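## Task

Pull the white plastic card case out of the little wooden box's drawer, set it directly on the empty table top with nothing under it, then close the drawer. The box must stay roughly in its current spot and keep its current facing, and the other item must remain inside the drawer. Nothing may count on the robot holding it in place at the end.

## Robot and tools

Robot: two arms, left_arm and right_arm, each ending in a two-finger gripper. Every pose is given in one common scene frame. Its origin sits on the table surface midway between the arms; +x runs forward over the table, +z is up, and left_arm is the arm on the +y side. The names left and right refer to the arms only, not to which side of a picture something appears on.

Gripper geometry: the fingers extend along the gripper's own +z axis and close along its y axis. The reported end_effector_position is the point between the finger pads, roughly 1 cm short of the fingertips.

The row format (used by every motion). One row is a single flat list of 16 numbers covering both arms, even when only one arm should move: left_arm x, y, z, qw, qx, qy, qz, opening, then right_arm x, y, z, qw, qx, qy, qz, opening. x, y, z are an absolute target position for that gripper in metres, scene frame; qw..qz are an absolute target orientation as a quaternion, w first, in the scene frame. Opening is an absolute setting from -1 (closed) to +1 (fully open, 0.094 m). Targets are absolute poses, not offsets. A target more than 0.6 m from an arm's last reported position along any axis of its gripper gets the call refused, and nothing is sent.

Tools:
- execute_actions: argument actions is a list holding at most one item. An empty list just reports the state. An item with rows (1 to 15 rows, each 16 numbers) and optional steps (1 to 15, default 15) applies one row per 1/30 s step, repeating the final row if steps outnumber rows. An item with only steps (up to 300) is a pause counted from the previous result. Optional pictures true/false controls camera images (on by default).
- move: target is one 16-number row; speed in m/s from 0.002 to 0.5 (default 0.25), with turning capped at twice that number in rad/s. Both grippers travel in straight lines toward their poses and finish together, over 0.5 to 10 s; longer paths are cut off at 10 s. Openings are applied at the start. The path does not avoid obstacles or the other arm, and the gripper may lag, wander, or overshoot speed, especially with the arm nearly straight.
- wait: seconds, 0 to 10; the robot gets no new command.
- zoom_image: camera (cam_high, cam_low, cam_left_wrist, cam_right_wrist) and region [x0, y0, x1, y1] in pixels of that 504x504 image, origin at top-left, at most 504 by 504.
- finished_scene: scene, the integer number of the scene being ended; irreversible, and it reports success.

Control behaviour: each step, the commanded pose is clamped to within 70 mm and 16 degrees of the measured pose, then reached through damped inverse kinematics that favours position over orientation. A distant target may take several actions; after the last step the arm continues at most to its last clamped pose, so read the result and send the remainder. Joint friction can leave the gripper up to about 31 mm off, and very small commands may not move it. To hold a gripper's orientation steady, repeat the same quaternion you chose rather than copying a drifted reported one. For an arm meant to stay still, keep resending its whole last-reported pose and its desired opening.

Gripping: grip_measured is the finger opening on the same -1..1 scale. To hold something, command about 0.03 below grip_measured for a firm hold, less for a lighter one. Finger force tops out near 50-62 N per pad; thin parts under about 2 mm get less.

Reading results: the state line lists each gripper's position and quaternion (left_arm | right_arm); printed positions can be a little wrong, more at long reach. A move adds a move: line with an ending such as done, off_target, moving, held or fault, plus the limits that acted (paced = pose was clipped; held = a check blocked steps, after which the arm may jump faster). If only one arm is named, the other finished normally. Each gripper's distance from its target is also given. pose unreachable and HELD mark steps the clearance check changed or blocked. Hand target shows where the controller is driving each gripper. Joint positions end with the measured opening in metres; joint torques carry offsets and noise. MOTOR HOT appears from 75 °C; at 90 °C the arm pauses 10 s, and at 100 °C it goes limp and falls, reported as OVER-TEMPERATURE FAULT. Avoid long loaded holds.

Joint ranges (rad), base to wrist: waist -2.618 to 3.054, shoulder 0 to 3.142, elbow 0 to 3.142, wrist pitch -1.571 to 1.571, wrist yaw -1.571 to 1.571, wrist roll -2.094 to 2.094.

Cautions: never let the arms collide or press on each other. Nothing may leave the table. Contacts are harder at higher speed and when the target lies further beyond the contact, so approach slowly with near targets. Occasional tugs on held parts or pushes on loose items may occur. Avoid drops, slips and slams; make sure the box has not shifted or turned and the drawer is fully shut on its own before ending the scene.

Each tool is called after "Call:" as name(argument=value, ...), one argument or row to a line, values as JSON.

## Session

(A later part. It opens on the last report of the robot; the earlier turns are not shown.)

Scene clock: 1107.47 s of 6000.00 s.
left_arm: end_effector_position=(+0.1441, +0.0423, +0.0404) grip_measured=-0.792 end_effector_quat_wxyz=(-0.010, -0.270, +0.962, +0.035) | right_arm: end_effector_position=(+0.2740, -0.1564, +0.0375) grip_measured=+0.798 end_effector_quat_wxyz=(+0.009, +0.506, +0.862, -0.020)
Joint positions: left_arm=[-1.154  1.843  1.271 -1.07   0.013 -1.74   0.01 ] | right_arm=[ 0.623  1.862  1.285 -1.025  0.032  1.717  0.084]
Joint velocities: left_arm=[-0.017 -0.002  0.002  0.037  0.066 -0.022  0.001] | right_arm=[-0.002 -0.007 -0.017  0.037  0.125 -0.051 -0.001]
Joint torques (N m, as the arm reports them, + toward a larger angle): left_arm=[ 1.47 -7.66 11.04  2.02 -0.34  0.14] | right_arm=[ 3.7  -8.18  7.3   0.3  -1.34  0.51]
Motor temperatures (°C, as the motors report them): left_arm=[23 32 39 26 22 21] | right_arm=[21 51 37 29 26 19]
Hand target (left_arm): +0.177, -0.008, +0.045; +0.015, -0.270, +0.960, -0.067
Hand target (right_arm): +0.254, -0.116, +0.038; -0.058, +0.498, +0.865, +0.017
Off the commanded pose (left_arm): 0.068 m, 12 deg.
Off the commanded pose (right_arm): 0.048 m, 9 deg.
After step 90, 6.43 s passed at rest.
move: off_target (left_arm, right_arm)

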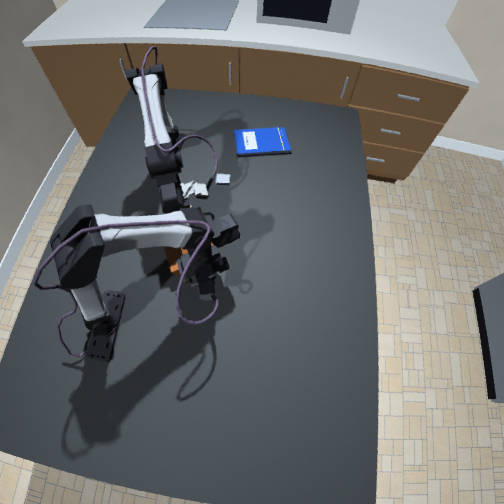

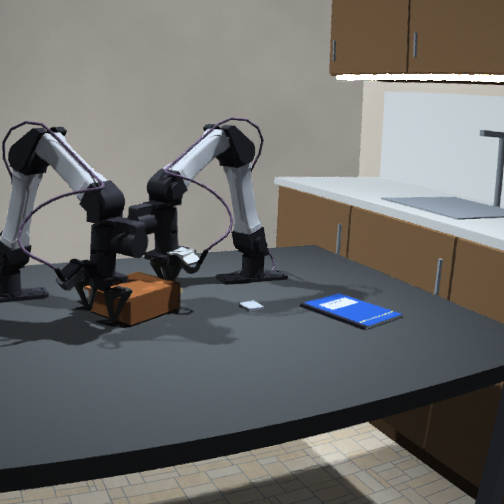

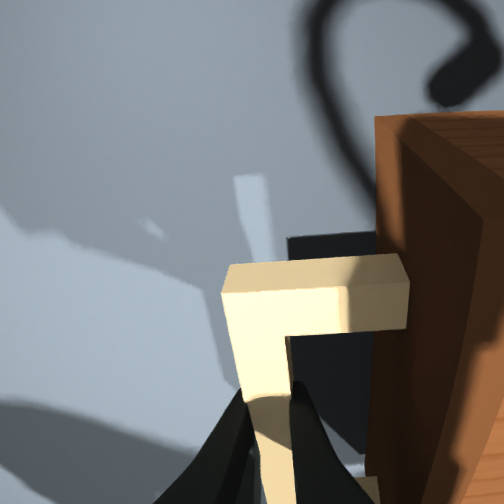

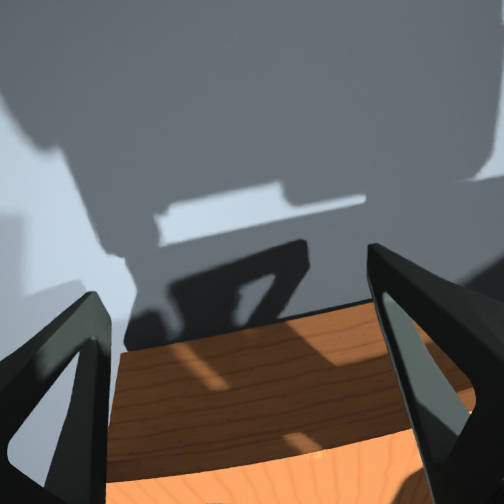

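Call:
move(
  target=[0.144,0.042,0.04,0,-0.27,0.962,0.03,-1,0.29,-0.185,0.04,0,0.50,0.864,0,0.8],
  speed=0.03,
)

Call:
move(
  target=[0.144,0.042,0.04,0,-0.27,0.962,0.03,-0.5,0.25,-0.3,0.15,0,0.50,0.864,0,0.8],
  speed=0.1,
)

Call:
move(
  target=[0.144,0.042,0.13,0,-0.27,0.962,0,-0.5,0.25,-0.3,0.15,0,0.50,0.864,0,0.8],
  speed=0.05,
)

Call:
move(
  target=[0.144,0.042,0.13,0,0.49,0.87,0,-0.5,0.25,-0.3,0.15,0,0.50,0.864,0,0.8],
  speed=0.3,
)

Call:
move(
  target=[0.144,0.042,0.13,0,0.962,0.27,0,-0.5,0.25,-0.3,0.15,0,0.50,0.864,0,0.8],
  speed=0.3,
)

Call:
move(
  target=[0.144,0.042,0.065,0,0.962,0.27,0,-0.5,0.25,-0.3,0.15,0,0.50,0.864,0,0.8],
  speed=0.05,
)

Scene clock: 1122.00 s of 6000.00 s.
left_arm: end_effector_position=(+0.1439, +0.0438, +0.0405) grip_measured=-0.792 end_effector_quat_wxyz=(-0.009, -0.272, +0.962, +0.038) | right_arm: end_effector_position=(+0.2921, -0.1828, +0.0382) grip_measured=+0.798 end_effector_quat_wxyz=(+0.001, +0.502, +0.865, -0.007)
Joint positions: left_arm=[-1.154  1.843  1.271 -1.076  0.01  -1.743  0.01 ] | right_arm=[ 0.513  1.845  1.267 -1.005  0.009  1.598  0.084]
Joint velocities: left_arm=[ 0.002  0.007  0.012 -0.066 -0.037  0.037  0.   ] | right_arm=[ 0.002 -0.007  0.007 -0.022  0.066 -0.037 -0.001]
Joint torques (N m, as the arm reports them, + toward a larger angle): left_arm=[ -0.63 -10.61   5.97   0.33  -0.25  -0.13] | right_arm=[ -0.8  -11.16   4.23   0.21   0.12  -0.01]
Motor temperatures (°C, as the motors report them): left_arm=[23 33 40 27 22 21] | right_arm=[22 50 38 28 27 20]
Hand target (left_arm): +0.144, +0.042, +0.040; -0.000, -0.270, +0.962, +0.030
Hand target (right_arm): +0.290, -0.185, +0.040; +0.001, +0.501, +0.865, +0.000
Off the commanded pose (left_arm): 0.002 m, 1 deg.
Off the commanded pose (right_arm): 0.004 m, 1 deg.
After step 90, 10.17 s passed at rest.
move: done

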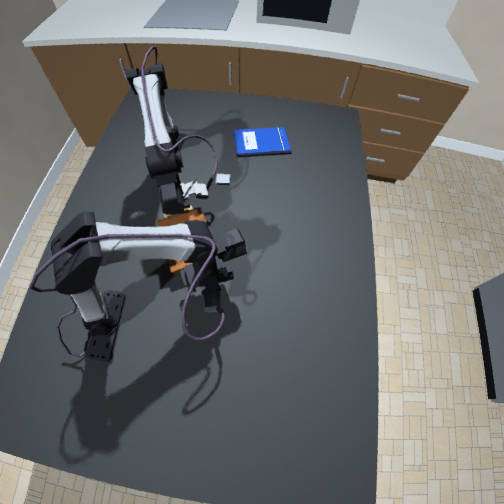

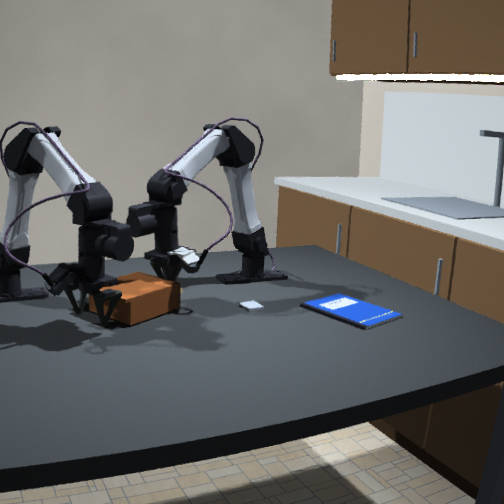

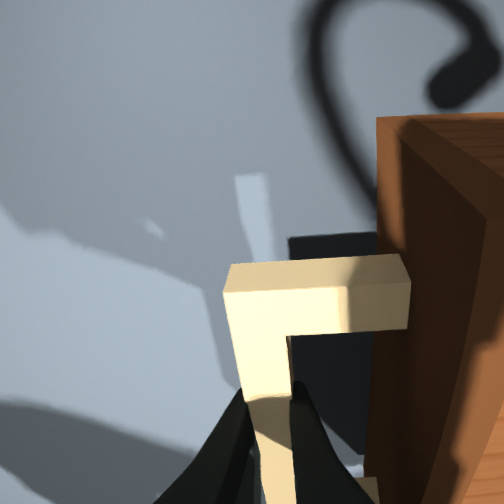

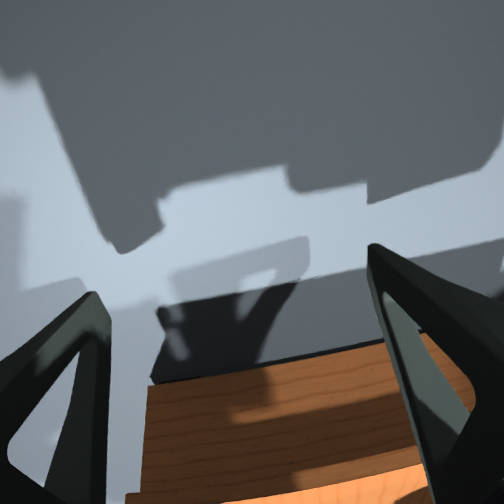

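Scene clock: 1124.17 s of 6000.00 s.
left_arm: end_effector_position=(+0.1461, +0.0418, +0.0403) grip_measured=-0.502 end_effector_quat_wxyz=(-0.005, -0.272, +0.962, +0.033) | right_arm: end_effector_position=(+0.2450, -0.3009, +0.1384) grip_measured=+0.798 end_effector_quat_wxyz=(-0.010, +0.501, +0.865, -0.014)
Joint positions: left_arm=[-1.154  1.843  1.271 -1.065  0.003 -1.743  0.023] | right_arm=[ 0.185  1.473  1.264 -1.395  0.008  1.267  0.084]
Joint velocities: left_arm=[-0.002  0.007  0.017  0.051 -0.022  0.007  0.   ] | right_arm=[-0.007 -0.007 -0.002  0.037 -0.022  0.081 -0.001]
Joint torques (N m, as the arm reports them, + toward a larger angle): left_arm=[ -0.63 -10.63   5.96   0.24  -0.18  -0.13] | right_arm=[-0.86 -7.24  8.28  0.06  0.07 -0.16]
Motor temperatures (°C, as the motors report them): left_arm=[23 33 39 27 22 21] | right_arm=[22 50 38 28 26 20]
Hand target (left_arm): +0.144, +0.042, +0.040; -0.000, -0.270, +0.962, +0.030
Hand target (right_arm): +0.249, -0.301, +0.149; +0.002, +0.501, +0.866, -0.000
Off the commanded pose (left_arm): 0.002 m, 1 deg.
Off the commanded pose (right_arm): 0.013 m, 2 deg.
move: off_target (right_arm)

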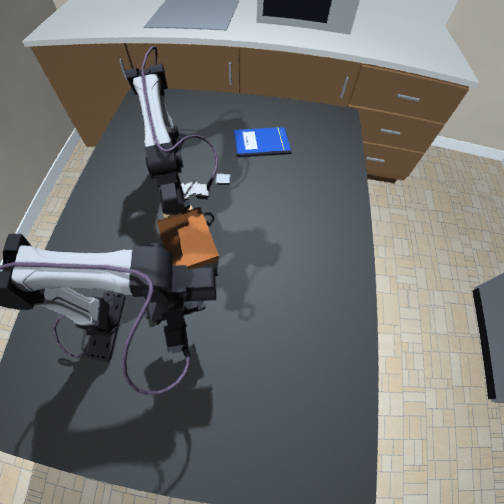

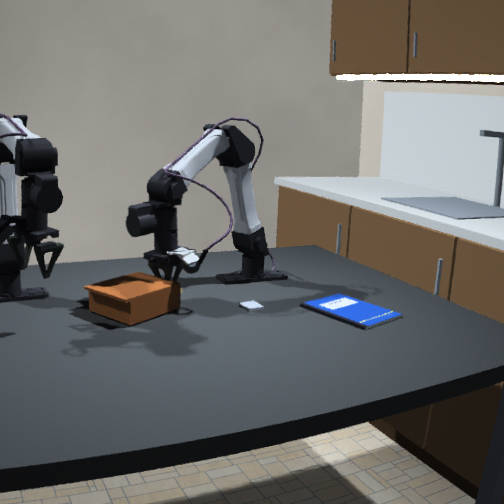

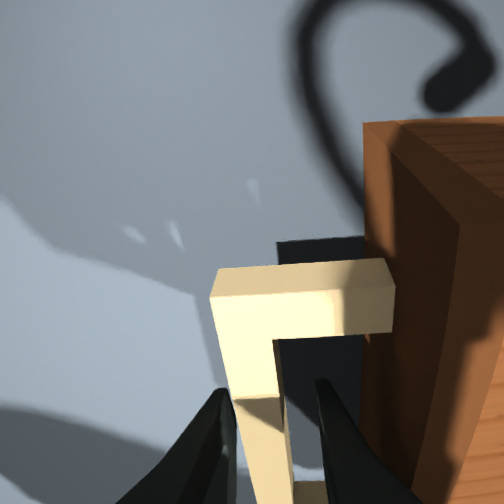

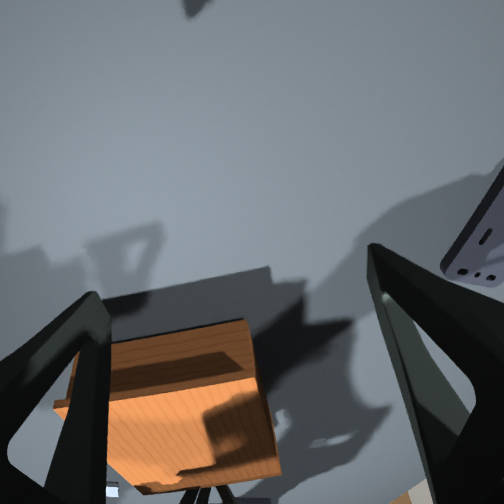

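Scene clock: 1126.40 s of 6000.00 s.
left_arm: end_effector_position=(+0.1452, +0.0442, +0.1212) grip_measured=-0.502 end_effector_quat_wxyz=(-0.002, -0.272, +0.962, +0.008) | right_arm: end_effector_position=(+0.2437, -0.3010, +0.1385) grip_measured=+0.798 end_effector_quat_wxyz=(-0.012, +0.501, +0.865, -0.016)
Joint positions: left_arm=[-1.154  1.733  1.465 -1.319  0.003 -1.743  0.023] | right_arm=[ 0.185  1.473  1.264 -1.401  0.007  1.267  0.084]
Joint velocities: left_arm=[ 0.002 -0.012  0.007 -0.037 -0.066  0.022 -0.001] | right_arm=[-0.007  0.002  0.002  0.051 -0.007  0.007 -0.001]
Joint torques (N m, as the arm reports them, + toward a larger angle): left_arm=[-0.36 -9.87  9.45  0.14 -0.14 -0.08] | right_arm=[-0.84 -6.87  8.92  0.05  0.1  -0.02]
Motor temperatures (°C, as the motors report them): left_arm=[23 33 39 27 22 21] | right_arm=[22 50 38 28 26 20]
Hand target (left_arm): +0.144, +0.042, +0.129; -0.001, -0.270, +0.963, -0.000
Hand target (right_arm): +0.249, -0.300, +0.150; +0.000, +0.501, +0.866, -0.000
Off the commanded pose (left_arm): 0.009 m, 1 deg.
Off the commanded pose (right_arm): 0.013 m, 2 deg.
move: off_target (right_arm)

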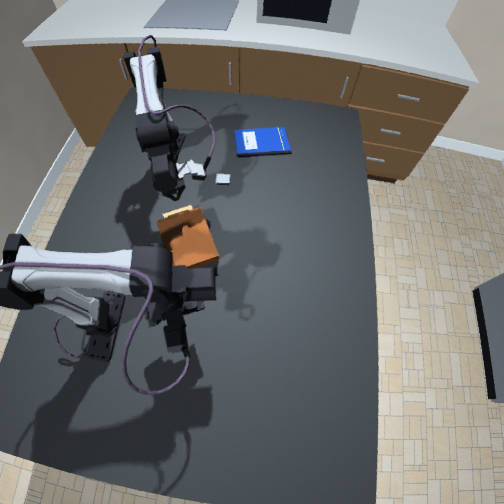

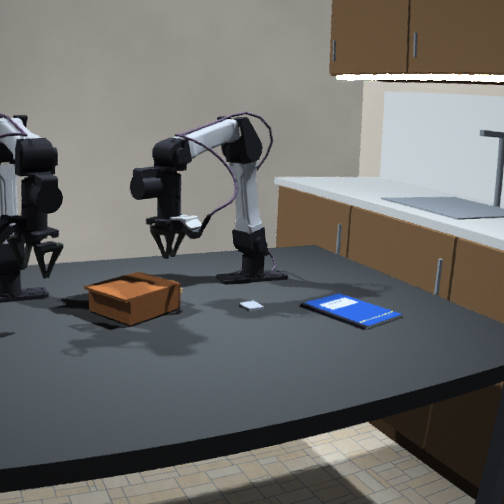

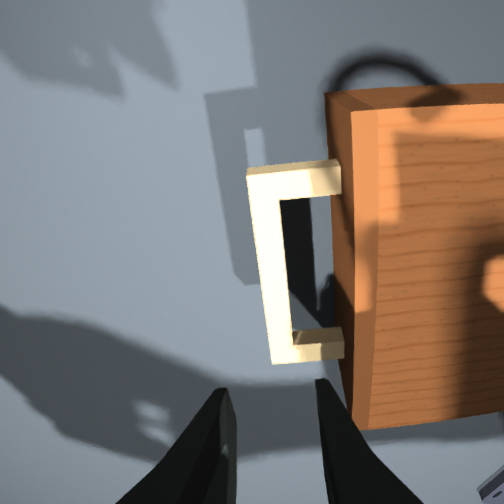

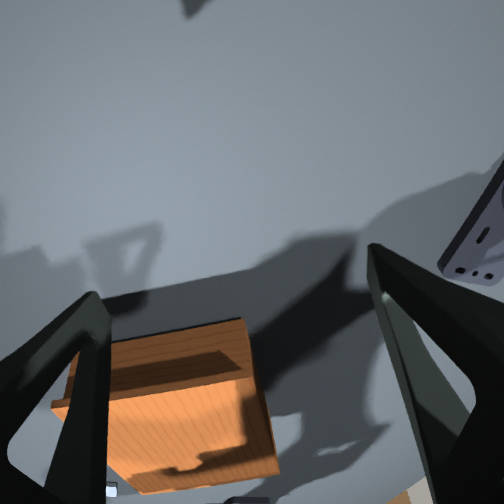

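Scene clock: 1129.63 s of 6000.00 s.
left_arm: end_effector_position=(+0.1448, +0.0454, +0.1212) grip_measured=-0.502 end_effector_quat_wxyz=(-0.009, +0.482, +0.876, +0.006) | right_arm: end_effector_position=(+0.2437, -0.3010, +0.1385) grip_measured=+0.798 end_effector_quat_wxyz=(-0.012, +0.501, +0.865, -0.016)
Joint positions: left_arm=[-1.154  1.733  1.465 -1.325  0.002 -0.186  0.023] | right_arm=[ 0.185  1.473  1.264 -1.401  0.007  1.267  0.084]
Joint velocities: left_arm=[ 0.012 -0.007  0.002 -0.037  0.037  0.095 -0.001] | right_arm=[-0.007  0.007  0.002 -0.007  0.022 -0.007  0.001]
Joint torques (N m, as the arm reports them, + toward a larger angle): left_arm=[ -0.44 -10.09   9.42   0.22  -0.1    0.05] | right_arm=[-0.71 -6.79  8.88  0.04  0.07 -0.04]
Motor temperatures (°C, as the motors report them): left_arm=[23 34 39 26 22 21] | right_arm=[21 50 38 28 26 20]
Hand target (left_arm): +0.144, +0.042, +0.130; -0.000, +0.491, +0.871, -0.000
Hand target (right_arm): +0.249, -0.300, +0.150; +0.000, +0.501, +0.866, -0.000
Off the commanded pose (left_arm): 0.009 m, 2 deg.
Off the commanded pose (right_arm): 0.013 m, 2 deg.
move: off_target (right_arm)

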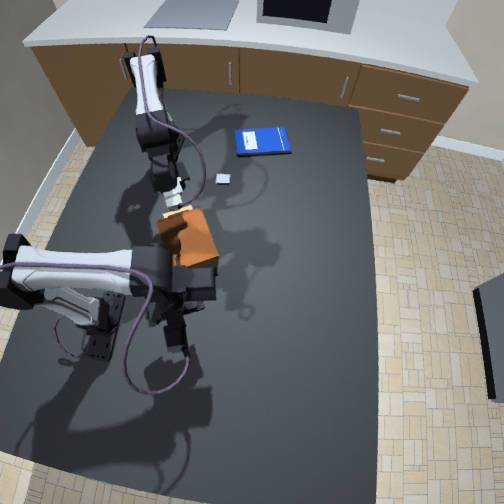

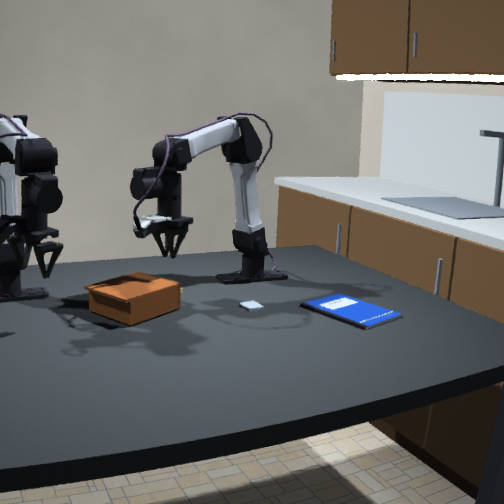

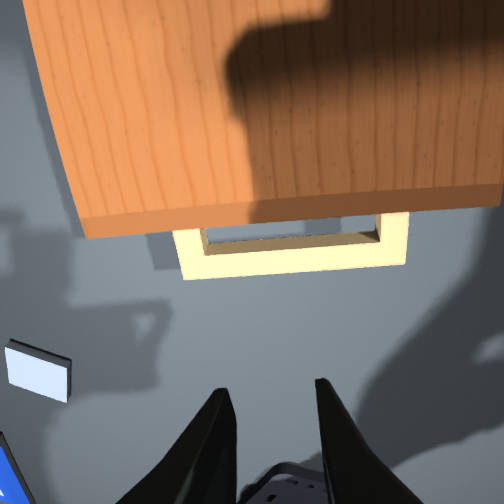

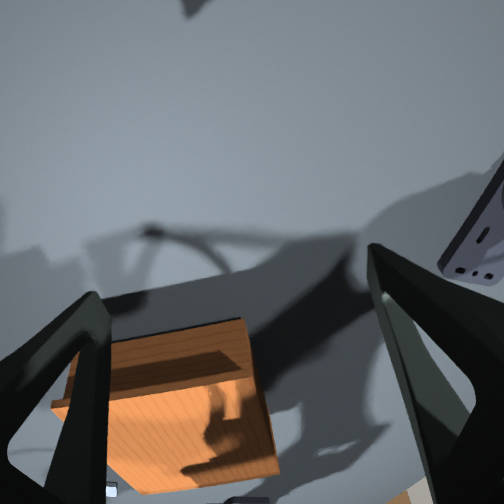

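Scene clock: 1132.90 s of 6000.00 s.
left_arm: end_effector_position=(+0.1454, +0.0457, +0.1212) grip_measured=-0.502 end_effector_quat_wxyz=(-0.011, +0.960, +0.280, -0.000) | right_arm: end_effector_position=(+0.2437, -0.3010, +0.1385) grip_measured=+0.798 end_effector_quat_wxyz=(-0.012, +0.501, +0.865, -0.016)
Joint positions: left_arm=[-1.154  1.733  1.465 -1.325 -0.002  1.382  0.023] | right_arm=[ 0.185  1.473  1.264 -1.401  0.007  1.267  0.084]
Joint velocities: left_arm=[-0.007 -0.012  0.022 -0.022  0.051  0.007  0.   ] | right_arm=[ 0.012  0.002  0.002 -0.081  0.037  0.022 -0.002]
Joint torques (N m, as the arm reports them, + toward a larger angle): left_arm=[ -0.41 -10.02   9.35   0.15  -0.01   0.03] | right_arm=[-0.76 -6.76  8.91  0.05  0.06 -0.01]
Motor temperatures (°C, as the motors report them): left_arm=[23 34 39 26 22 21] | right_arm=[21 49 38 28 26 19]
Hand target (left_arm): +0.144, +0.042, +0.130; +0.000, +0.963, +0.270, -0.000
Hand target (right_arm): +0.249, -0.300, +0.150; +0.000, +0.501, +0.866, -0.000
Off the commanded pose (left_arm): 0.010 m, 2 deg.
Off the commanded pose (right_arm): 0.013 m, 2 deg.
move: off_target (right_arm)

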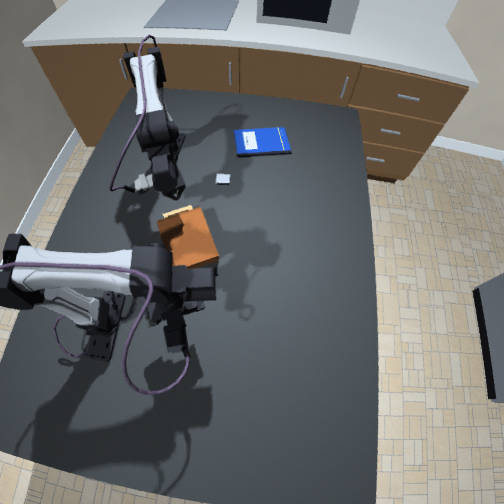

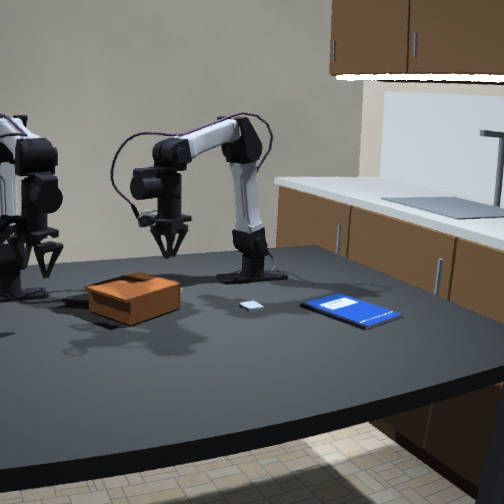

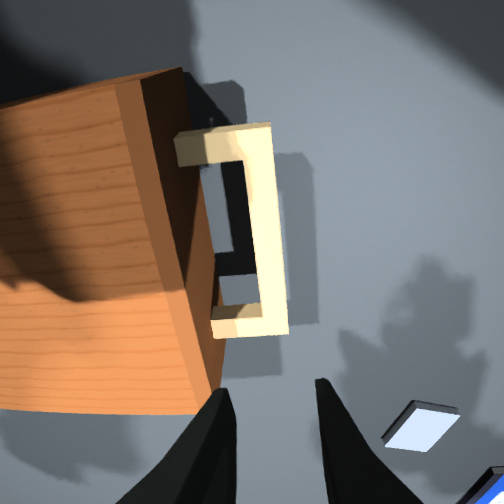

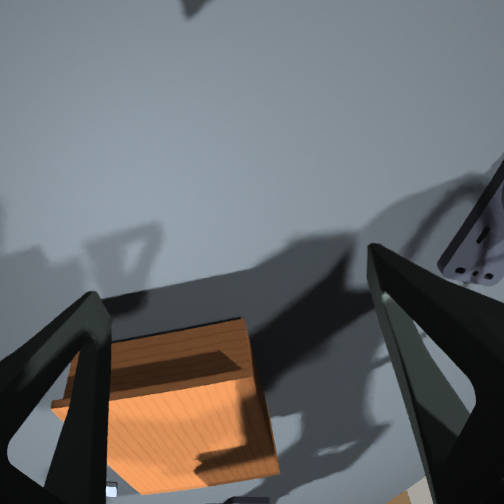

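Scene clock: 1134.50 s of 6000.00 s.
left_arm: end_effector_position=(+0.1484, +0.0383, +0.0769) grip_measured=-0.502 end_effector_quat_wxyz=(+0.016, +0.960, +0.278, +0.002) | right_arm: end_effector_position=(+0.2437, -0.3010, +0.1385) grip_measured=+0.798 end_effector_quat_wxyz=(-0.012, +0.501, +0.865, -0.016)
Joint positions: left_arm=[-1.154  1.733  1.288 -1.094 -0.002  1.386  0.023] | right_arm=[ 0.185  1.473  1.264 -1.401  0.007  1.267  0.084]
Joint velocities: left_arm=[-0.002  0.012 -0.012  0.051 -0.007  0.022  0.   ] | right_arm=[ 0.002  0.007  0.012 -0.007 -0.007 -0.007 -0.001]
Joint torques (N m, as the arm reports them, + toward a larger angle): left_arm=[-0.41 -7.7   5.16  0.44 -0.01  0.04] | right_arm=[-0.8  -6.84  8.8   0.03  0.09 -0.11]
Motor temperatures (°C, as the motors report them): left_arm=[23 34 39 26 22 21] | right_arm=[21 49 38 28 26 19]
Hand target (left_arm): +0.144, +0.043, +0.065; -0.000, +0.963, +0.270, -0.000
Hand target (right_arm): +0.249, -0.300, +0.150; +0.000, +0.501, +0.866, -0.000
Off the commanded pose (left_arm): 0.013 m, 2 deg.
Off the commanded pose (right_arm): 0.013 m, 2 deg.
move: off_target (left_arm, right_arm)

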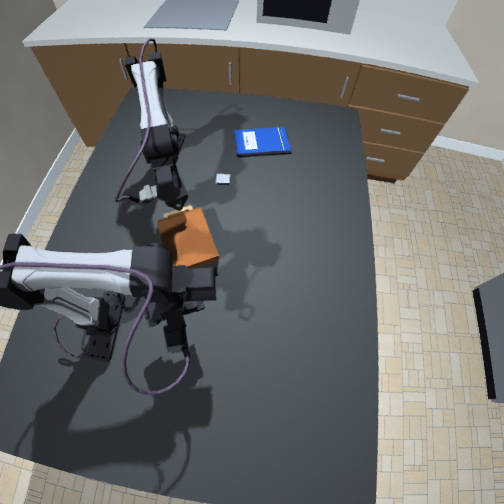

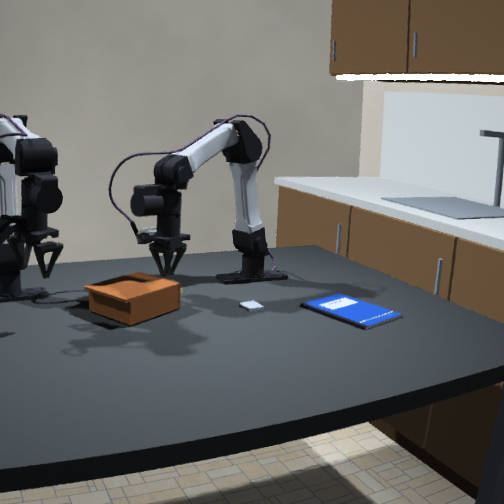

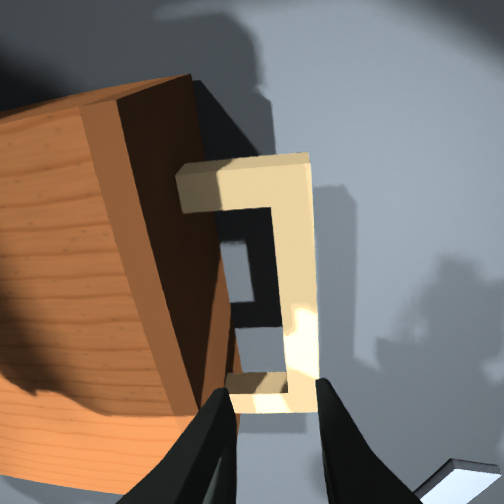

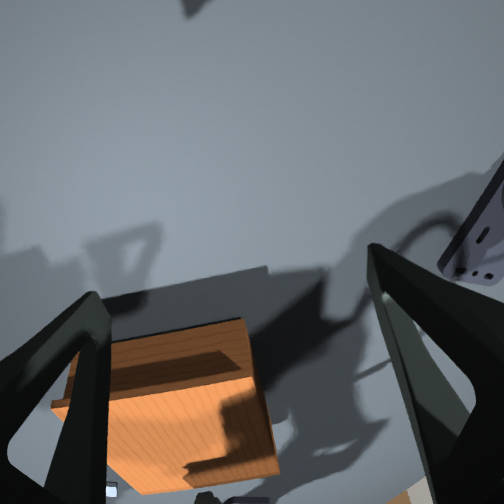

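Call:
move(
  target=[0.130,0.046,0.055,0,0.962,0.27,0,-0.45,0.25,-0.3,0.15,0,0.50,0.864,0,0.8],
  speed=0.03,
)

Call:
move(
  target=[0.130,0.046,0.028,0,0.962,0.27,0,-0.45,0.25,-0.3,0.15,0,0.50,0.864,0,0.8],
  speed=0.03,
)

Scene clock: 1142.67 s of 6000.00 s.
left_arm: end_effector_position=(+0.1359, +0.0430, +0.0611) grip_measured=-0.452 end_effector_quat_wxyz=(+0.005, +0.962, +0.271, +0.001) | right_arm: end_effector_position=(+0.2437, -0.3010, +0.1385) grip_measured=+0.798 end_effector_quat_wxyz=(-0.012, +0.501, +0.865, -0.016)
Joint positions: left_arm=[-1.186  1.733  1.224 -1.051 -0.002  1.367  0.026] | right_arm=[ 0.185  1.473  1.264 -1.401  0.007  1.267  0.084]
Joint velocities: left_arm=[ 0.017  0.007 -0.007 -0.066  0.007 -0.125 -0.001] | right_arm=[-0.002 -0.002  0.007  0.037  0.081  0.007 -0.   ]
Joint torques (N m, as the arm reports them, + toward a larger angle): left_arm=[-0.8  -9.26  4.95  0.46 -0.02 -0.16] | right_arm=[-0.83 -6.9   8.9   0.    0.04 -0.04]
Motor temperatures (°C, as the motors report them): left_arm=[23 34 38 25 22 21] | right_arm=[21 48 39 28 25 19]
Hand target (left_arm): +0.130, +0.047, +0.055; -0.001, +0.963, +0.270, +0.001
Hand target (right_arm): +0.249, -0.300, +0.150; +0.000, +0.501, +0.866, -0.000
Off the commanded pose (left_arm): 0.009 m, 1 deg.
Off the commanded pose (right_arm): 0.013 m, 2 deg.
After step 90, 3.90 s passed at rest.
move: off_target (right_arm)

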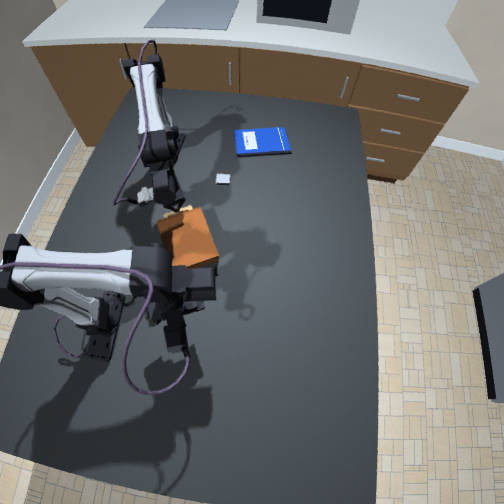

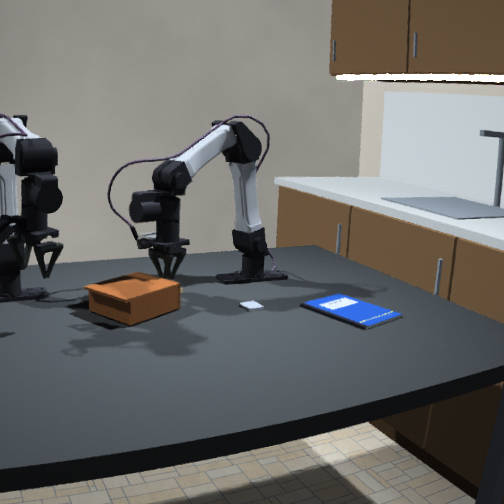

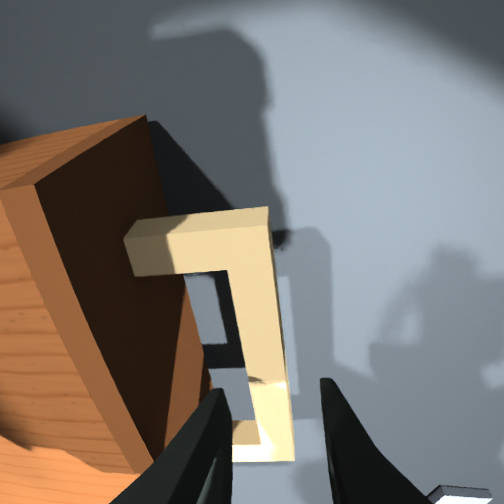

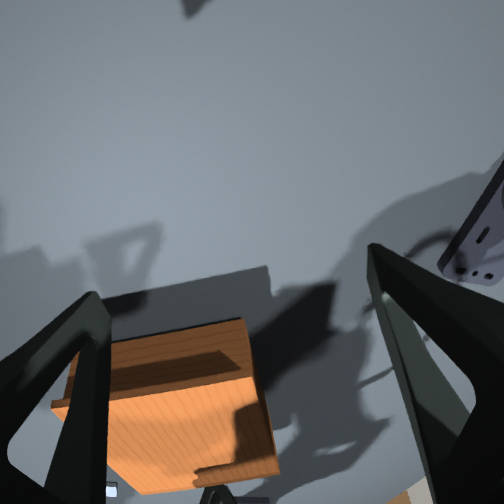

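Scene clock: 1144.17 s of 6000.00 s.
left_arm: end_effector_position=(+0.1364, +0.0414, +0.0391) grip_measured=-0.452 end_effector_quat_wxyz=(+0.014, +0.962, +0.272, +0.002) | right_arm: end_effector_position=(+0.2437, -0.3010, +0.1385) grip_measured=+0.798 end_effector_quat_wxyz=(-0.012, +0.501, +0.865, -0.016)
Joint positions: left_arm=[-1.186  1.749  1.151 -0.944 -0.002  1.366  0.026] | right_arm=[ 0.185  1.473  1.264 -1.401  0.007  1.267  0.084]
Joint velocities: left_arm=[ 0.017  0.017 -0.012 -0.022 -0.037 -0.066  0.   ] | right_arm=[ 0.012  0.012  0.007  0.007  0.007 -0.066  0.   ]
Joint torques (N m, as the arm reports them, + toward a larger angle): left_arm=[-0.83 -7.69  4.97  0.47 -0.02 -0.16] | right_arm=[-0.6  -6.69  8.94  0.01  0.09 -0.01]
Motor temperatures (°C, as the motors report them): left_arm=[23 34 38 25 22 21] | right_arm=[21 48 39 28 25 19]
Hand target (left_arm): +0.130, +0.047, +0.029; -0.000, +0.963, +0.270, +0.000
Hand target (right_arm): +0.249, -0.300, +0.150; +0.000, +0.501, +0.866, -0.000
Off the commanded pose (left_arm): 0.014 m, 2 deg.
Off the commanded pose (right_arm): 0.013 m, 2 deg.
move: off_target (left_arm, right_arm)

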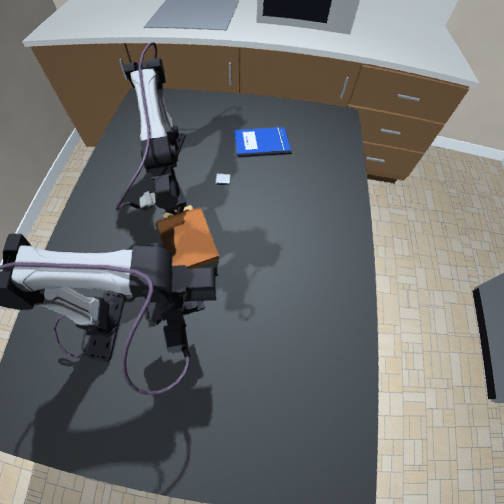

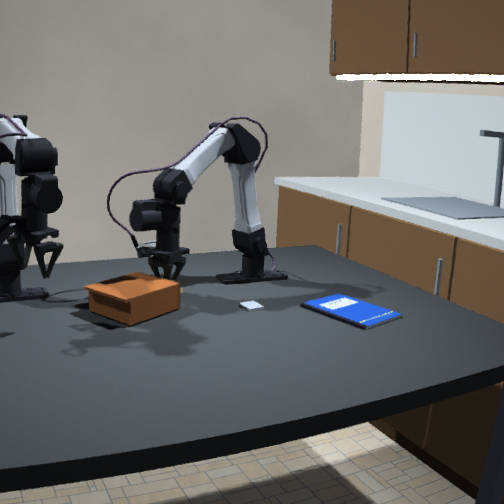

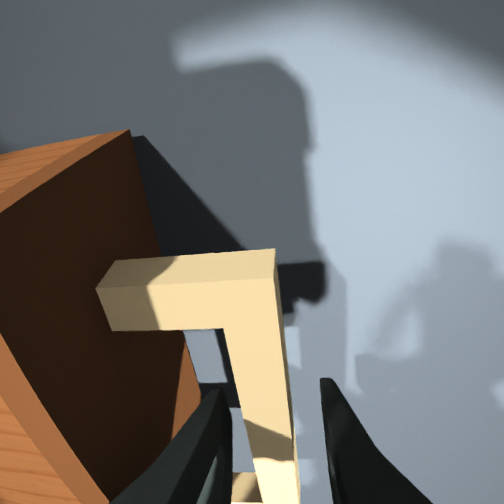

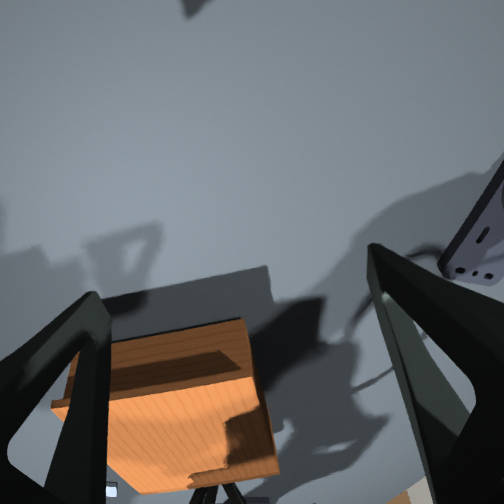

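Call:
move(
  target=[0.136,0.041,0.036,0,0.962,0.27,0,-1,0.25,-0.3,0.15,0,0.50,0.864,0,0.8],
  speed=0.03,
)

Call:
move(
  target=[0.17,0.04,0.04,0,0.707,0.707,0,-1,0.25,-0.3,0.15,0,0.50,0.864,0,0.8],
  speed=0.07,
)

Call:
move(
  target=[0.25,0.05,0.04,0,0.707,0.707,0,-1,0.25,-0.3,0.15,0,0.50,0.864,0,0.8],
  speed=0.04,
)

Call:
zoom_image(
  camera="cam_high",
  region=[150,150,320,280],
)

Scene clock: 1163.93 s of 6000.00 s.
left_arm: end_effector_position=(+0.1364, +0.0408, +0.0388) grip_measured=-0.793 end_effector_quat_wxyz=(+0.015, +0.962, +0.271, +0.001) | right_arm: end_effector_position=(+0.2437, -0.3010, +0.1385) grip_measured=+0.798 end_effector_quat_wxyz=(-0.012, +0.501, +0.865, -0.016)
Joint positions: left_arm=[-1.186  1.751  1.151 -0.941 -0.001  1.368  0.01 ] | right_arm=[ 0.185  1.473  1.264 -1.401  0.007  1.267  0.084]
Joint velocities: left_arm=[ 0.012  0.002  0.002 -0.066 -0.007  0.007  0.   ] | right_arm=[-0.002 -0.007  0.002  0.007  0.007  0.022  0.   ]
Joint torques (N m, as the arm reports them, + toward a larger angle): left_arm=[ 0.03 -6.66  9.23  0.13 -0.03 -0.06] | right_arm=[-0.78 -6.81  8.91  0.06  0.08  0.  ]
Motor temperatures (°C, as the motors report them): left_arm=[23 34 36 24 22 21] | right_arm=[21 47 41 27 25 19]
Hand target (left_arm): +0.136, +0.041, +0.036; +0.000, +0.963, +0.270, +0.000
Hand target (right_arm): +0.249, -0.300, +0.150; +0.000, +0.501, +0.866, -0.000
Off the commanded pose (left_arm): 0.003 m, 2 deg.
Off the commanded pose (right_arm): 0.013 m, 2 deg.
After step 90, 15.90 s passed at rest.
move: off_target (right_arm)

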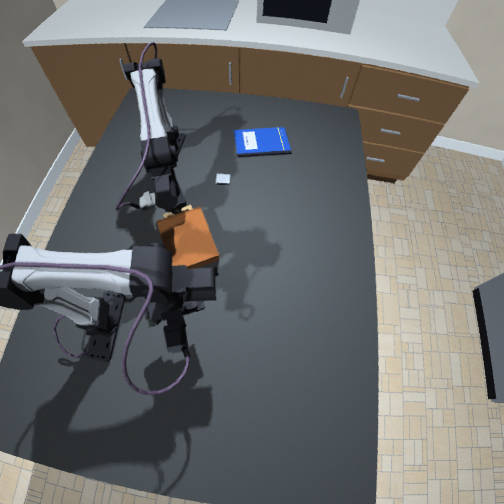

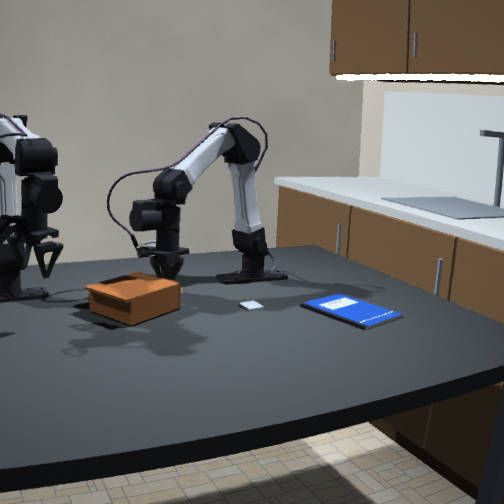

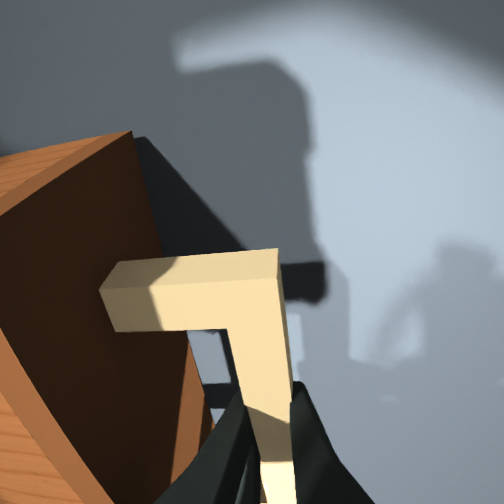

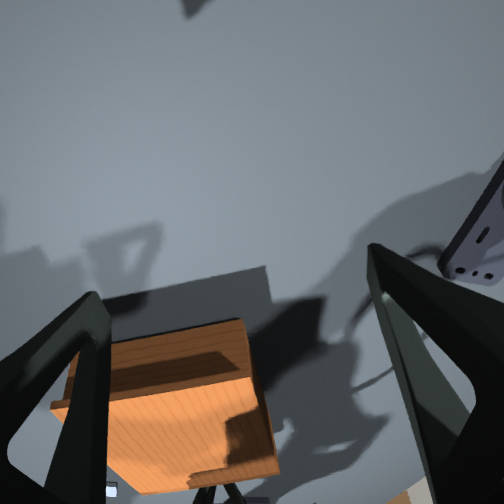

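Scene clock: 1171.57 s of 6000.00 s.
left_arm: end_effector_position=(+0.1646, +0.0324, +0.0410) grip_measured=-0.793 end_effector_quat_wxyz=(+0.017, +0.728, +0.685, -0.010) | right_arm: end_effector_position=(+0.2437, -0.3010, +0.1385) grip_measured=+0.798 end_effector_quat_wxyz=(-0.012, +0.501, +0.865, -0.016)
Joint positions: left_arm=[-1.11   1.806  1.228 -0.954  0.007  0.482  0.01 ] | right_arm=[ 0.185  1.473  1.264 -1.401  0.007  1.267  0.084]
Joint velocities: left_arm=[ 0.002 -0.012 -0.012 -0.007  0.022 -0.11  -0.   ] | right_arm=[-0.017 -0.002 -0.012 -0.066  0.066 -0.051 -0.   ]
Joint torques (N m, as the arm reports them, + toward a larger angle): left_arm=[ 1.44 -8.36  9.01  0.05 -0.11 -0.47] | right_arm=[-0.94 -6.87  8.91  0.07  0.06 -0.01]
Motor temperatures (°C, as the motors report them): left_arm=[23 34 36 24 22 21] | right_arm=[21 46 41 27 25 19]
Hand target (left_arm): +0.169, +0.039, +0.040; +0.001, +0.707, +0.707, -0.001
Hand target (right_arm): +0.249, -0.300, +0.150; +0.000, +0.501, +0.866, -0.000
Off the commanded pose (left_arm): 0.009 m, 4 deg.
Off the commanded pose (right_arm): 0.013 m, 2 deg.
move: off_target (left_arm, right_arm)

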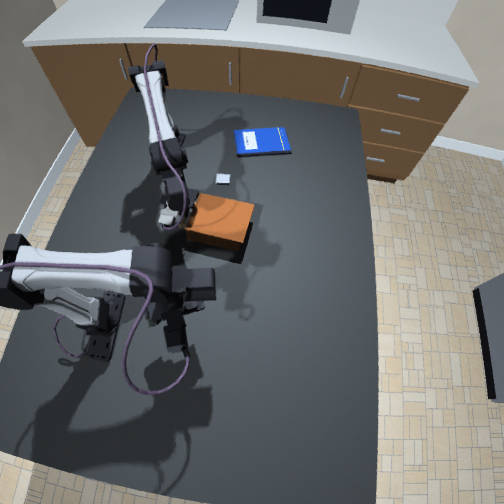

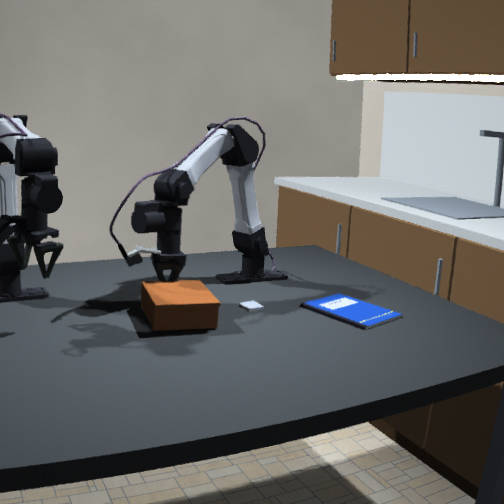

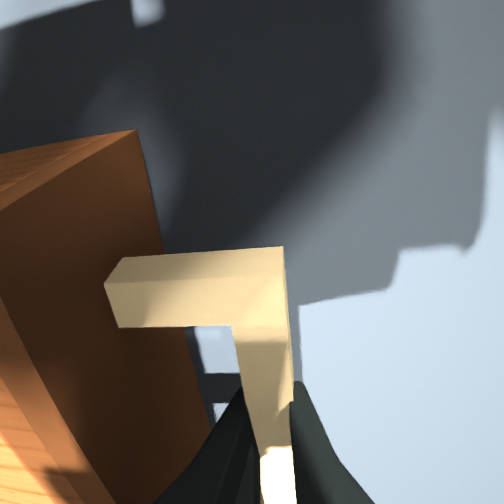

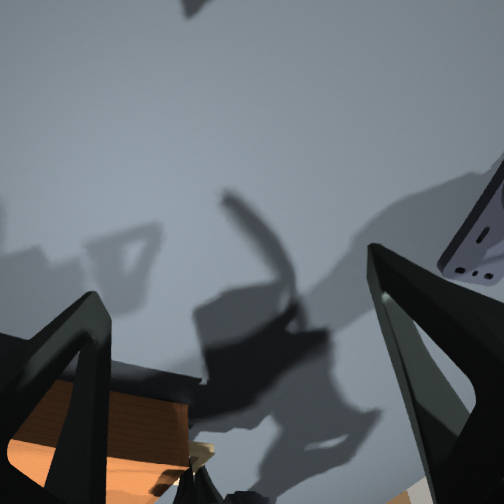

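Scene clock: 1174.03 s of 6000.00 s.
left_arm: end_effector_position=(+0.2372, +0.0482, +0.0401) grip_measured=-0.793 end_effector_quat_wxyz=(-0.004, +0.712, +0.702, -0.007) | right_arm: end_effector_position=(+0.2437, -0.3010, +0.1385) grip_measured=+0.798 end_effector_quat_wxyz=(-0.012, +0.501, +0.865, -0.016)
Joint positions: left_arm=[-0.898  1.928  1.386 -1.035  0.016  0.648  0.01 ] | right_arm=[ 0.185  1.473  1.264 -1.401  0.007  1.267  0.084]
Joint velocities: left_arm=[-0.002 -0.002 -0.017 -0.037 -0.022  0.051  0.   ] | right_arm=[ 0.002 -0.017 -0.007 -0.051  0.081  0.022  0.001]
Joint torques (N m, as the arm reports them, + toward a larger angle): left_arm=[ 1.55 -9.51  9.47  0.34 -0.13  0.01] | right_arm=[-0.86 -6.76  8.88  0.    0.09 -0.02]
Motor temperatures (°C, as the motors report them): left_arm=[23 34 36 24 22 21] | right_arm=[21 46 41 27 25 19]
Hand target (left_arm): +0.249, +0.048, +0.040; +0.001, +0.707, +0.707, -0.002
Hand target (right_arm): +0.249, -0.300, +0.150; +0.000, +0.501, +0.866, -0.000
Off the commanded pose (left_arm): 0.013 m, 1 deg.
Off the commanded pose (right_arm): 0.013 m, 2 deg.
move: off_target (left_arm, right_arm)

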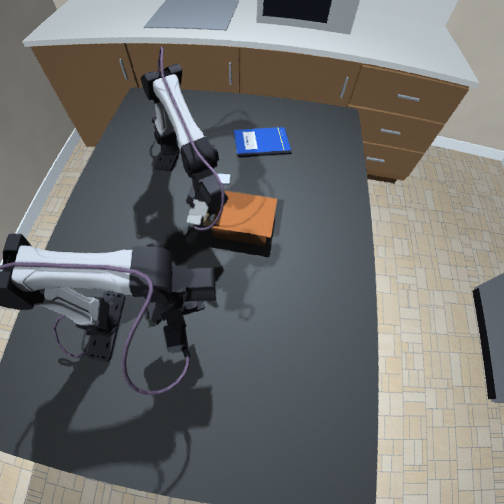

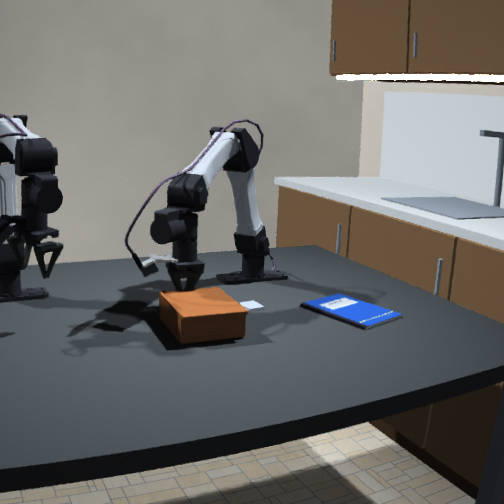

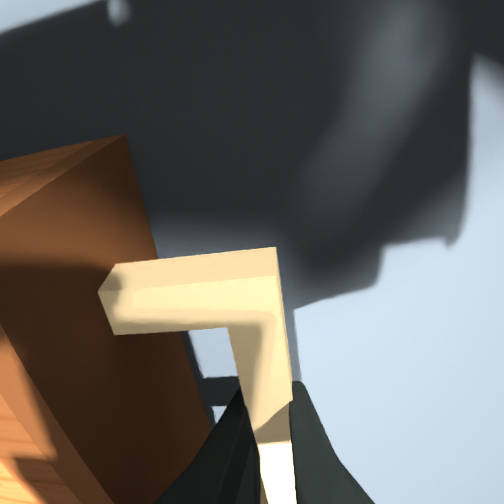

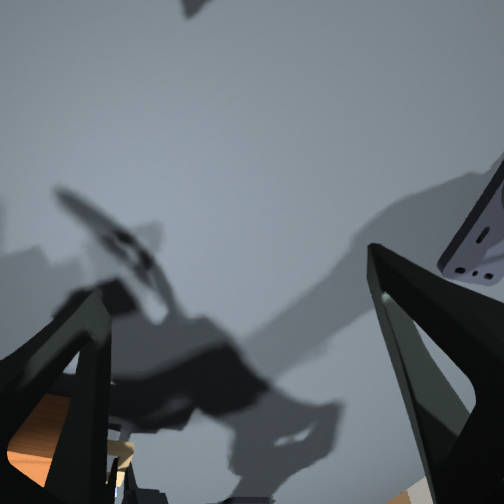

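Region (150, 150, 320, 280) of cam_high's 504x504 image, scaled by 2.965, with more detail than that image has; it fills the top 385 rows of this view, and the rest is white.

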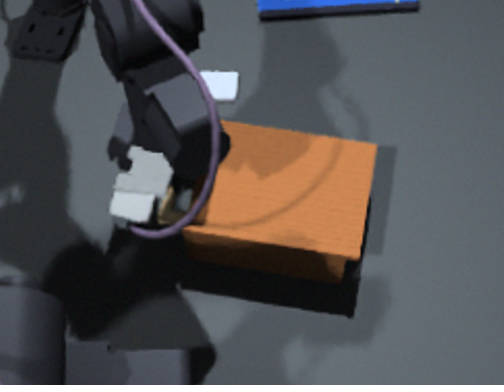

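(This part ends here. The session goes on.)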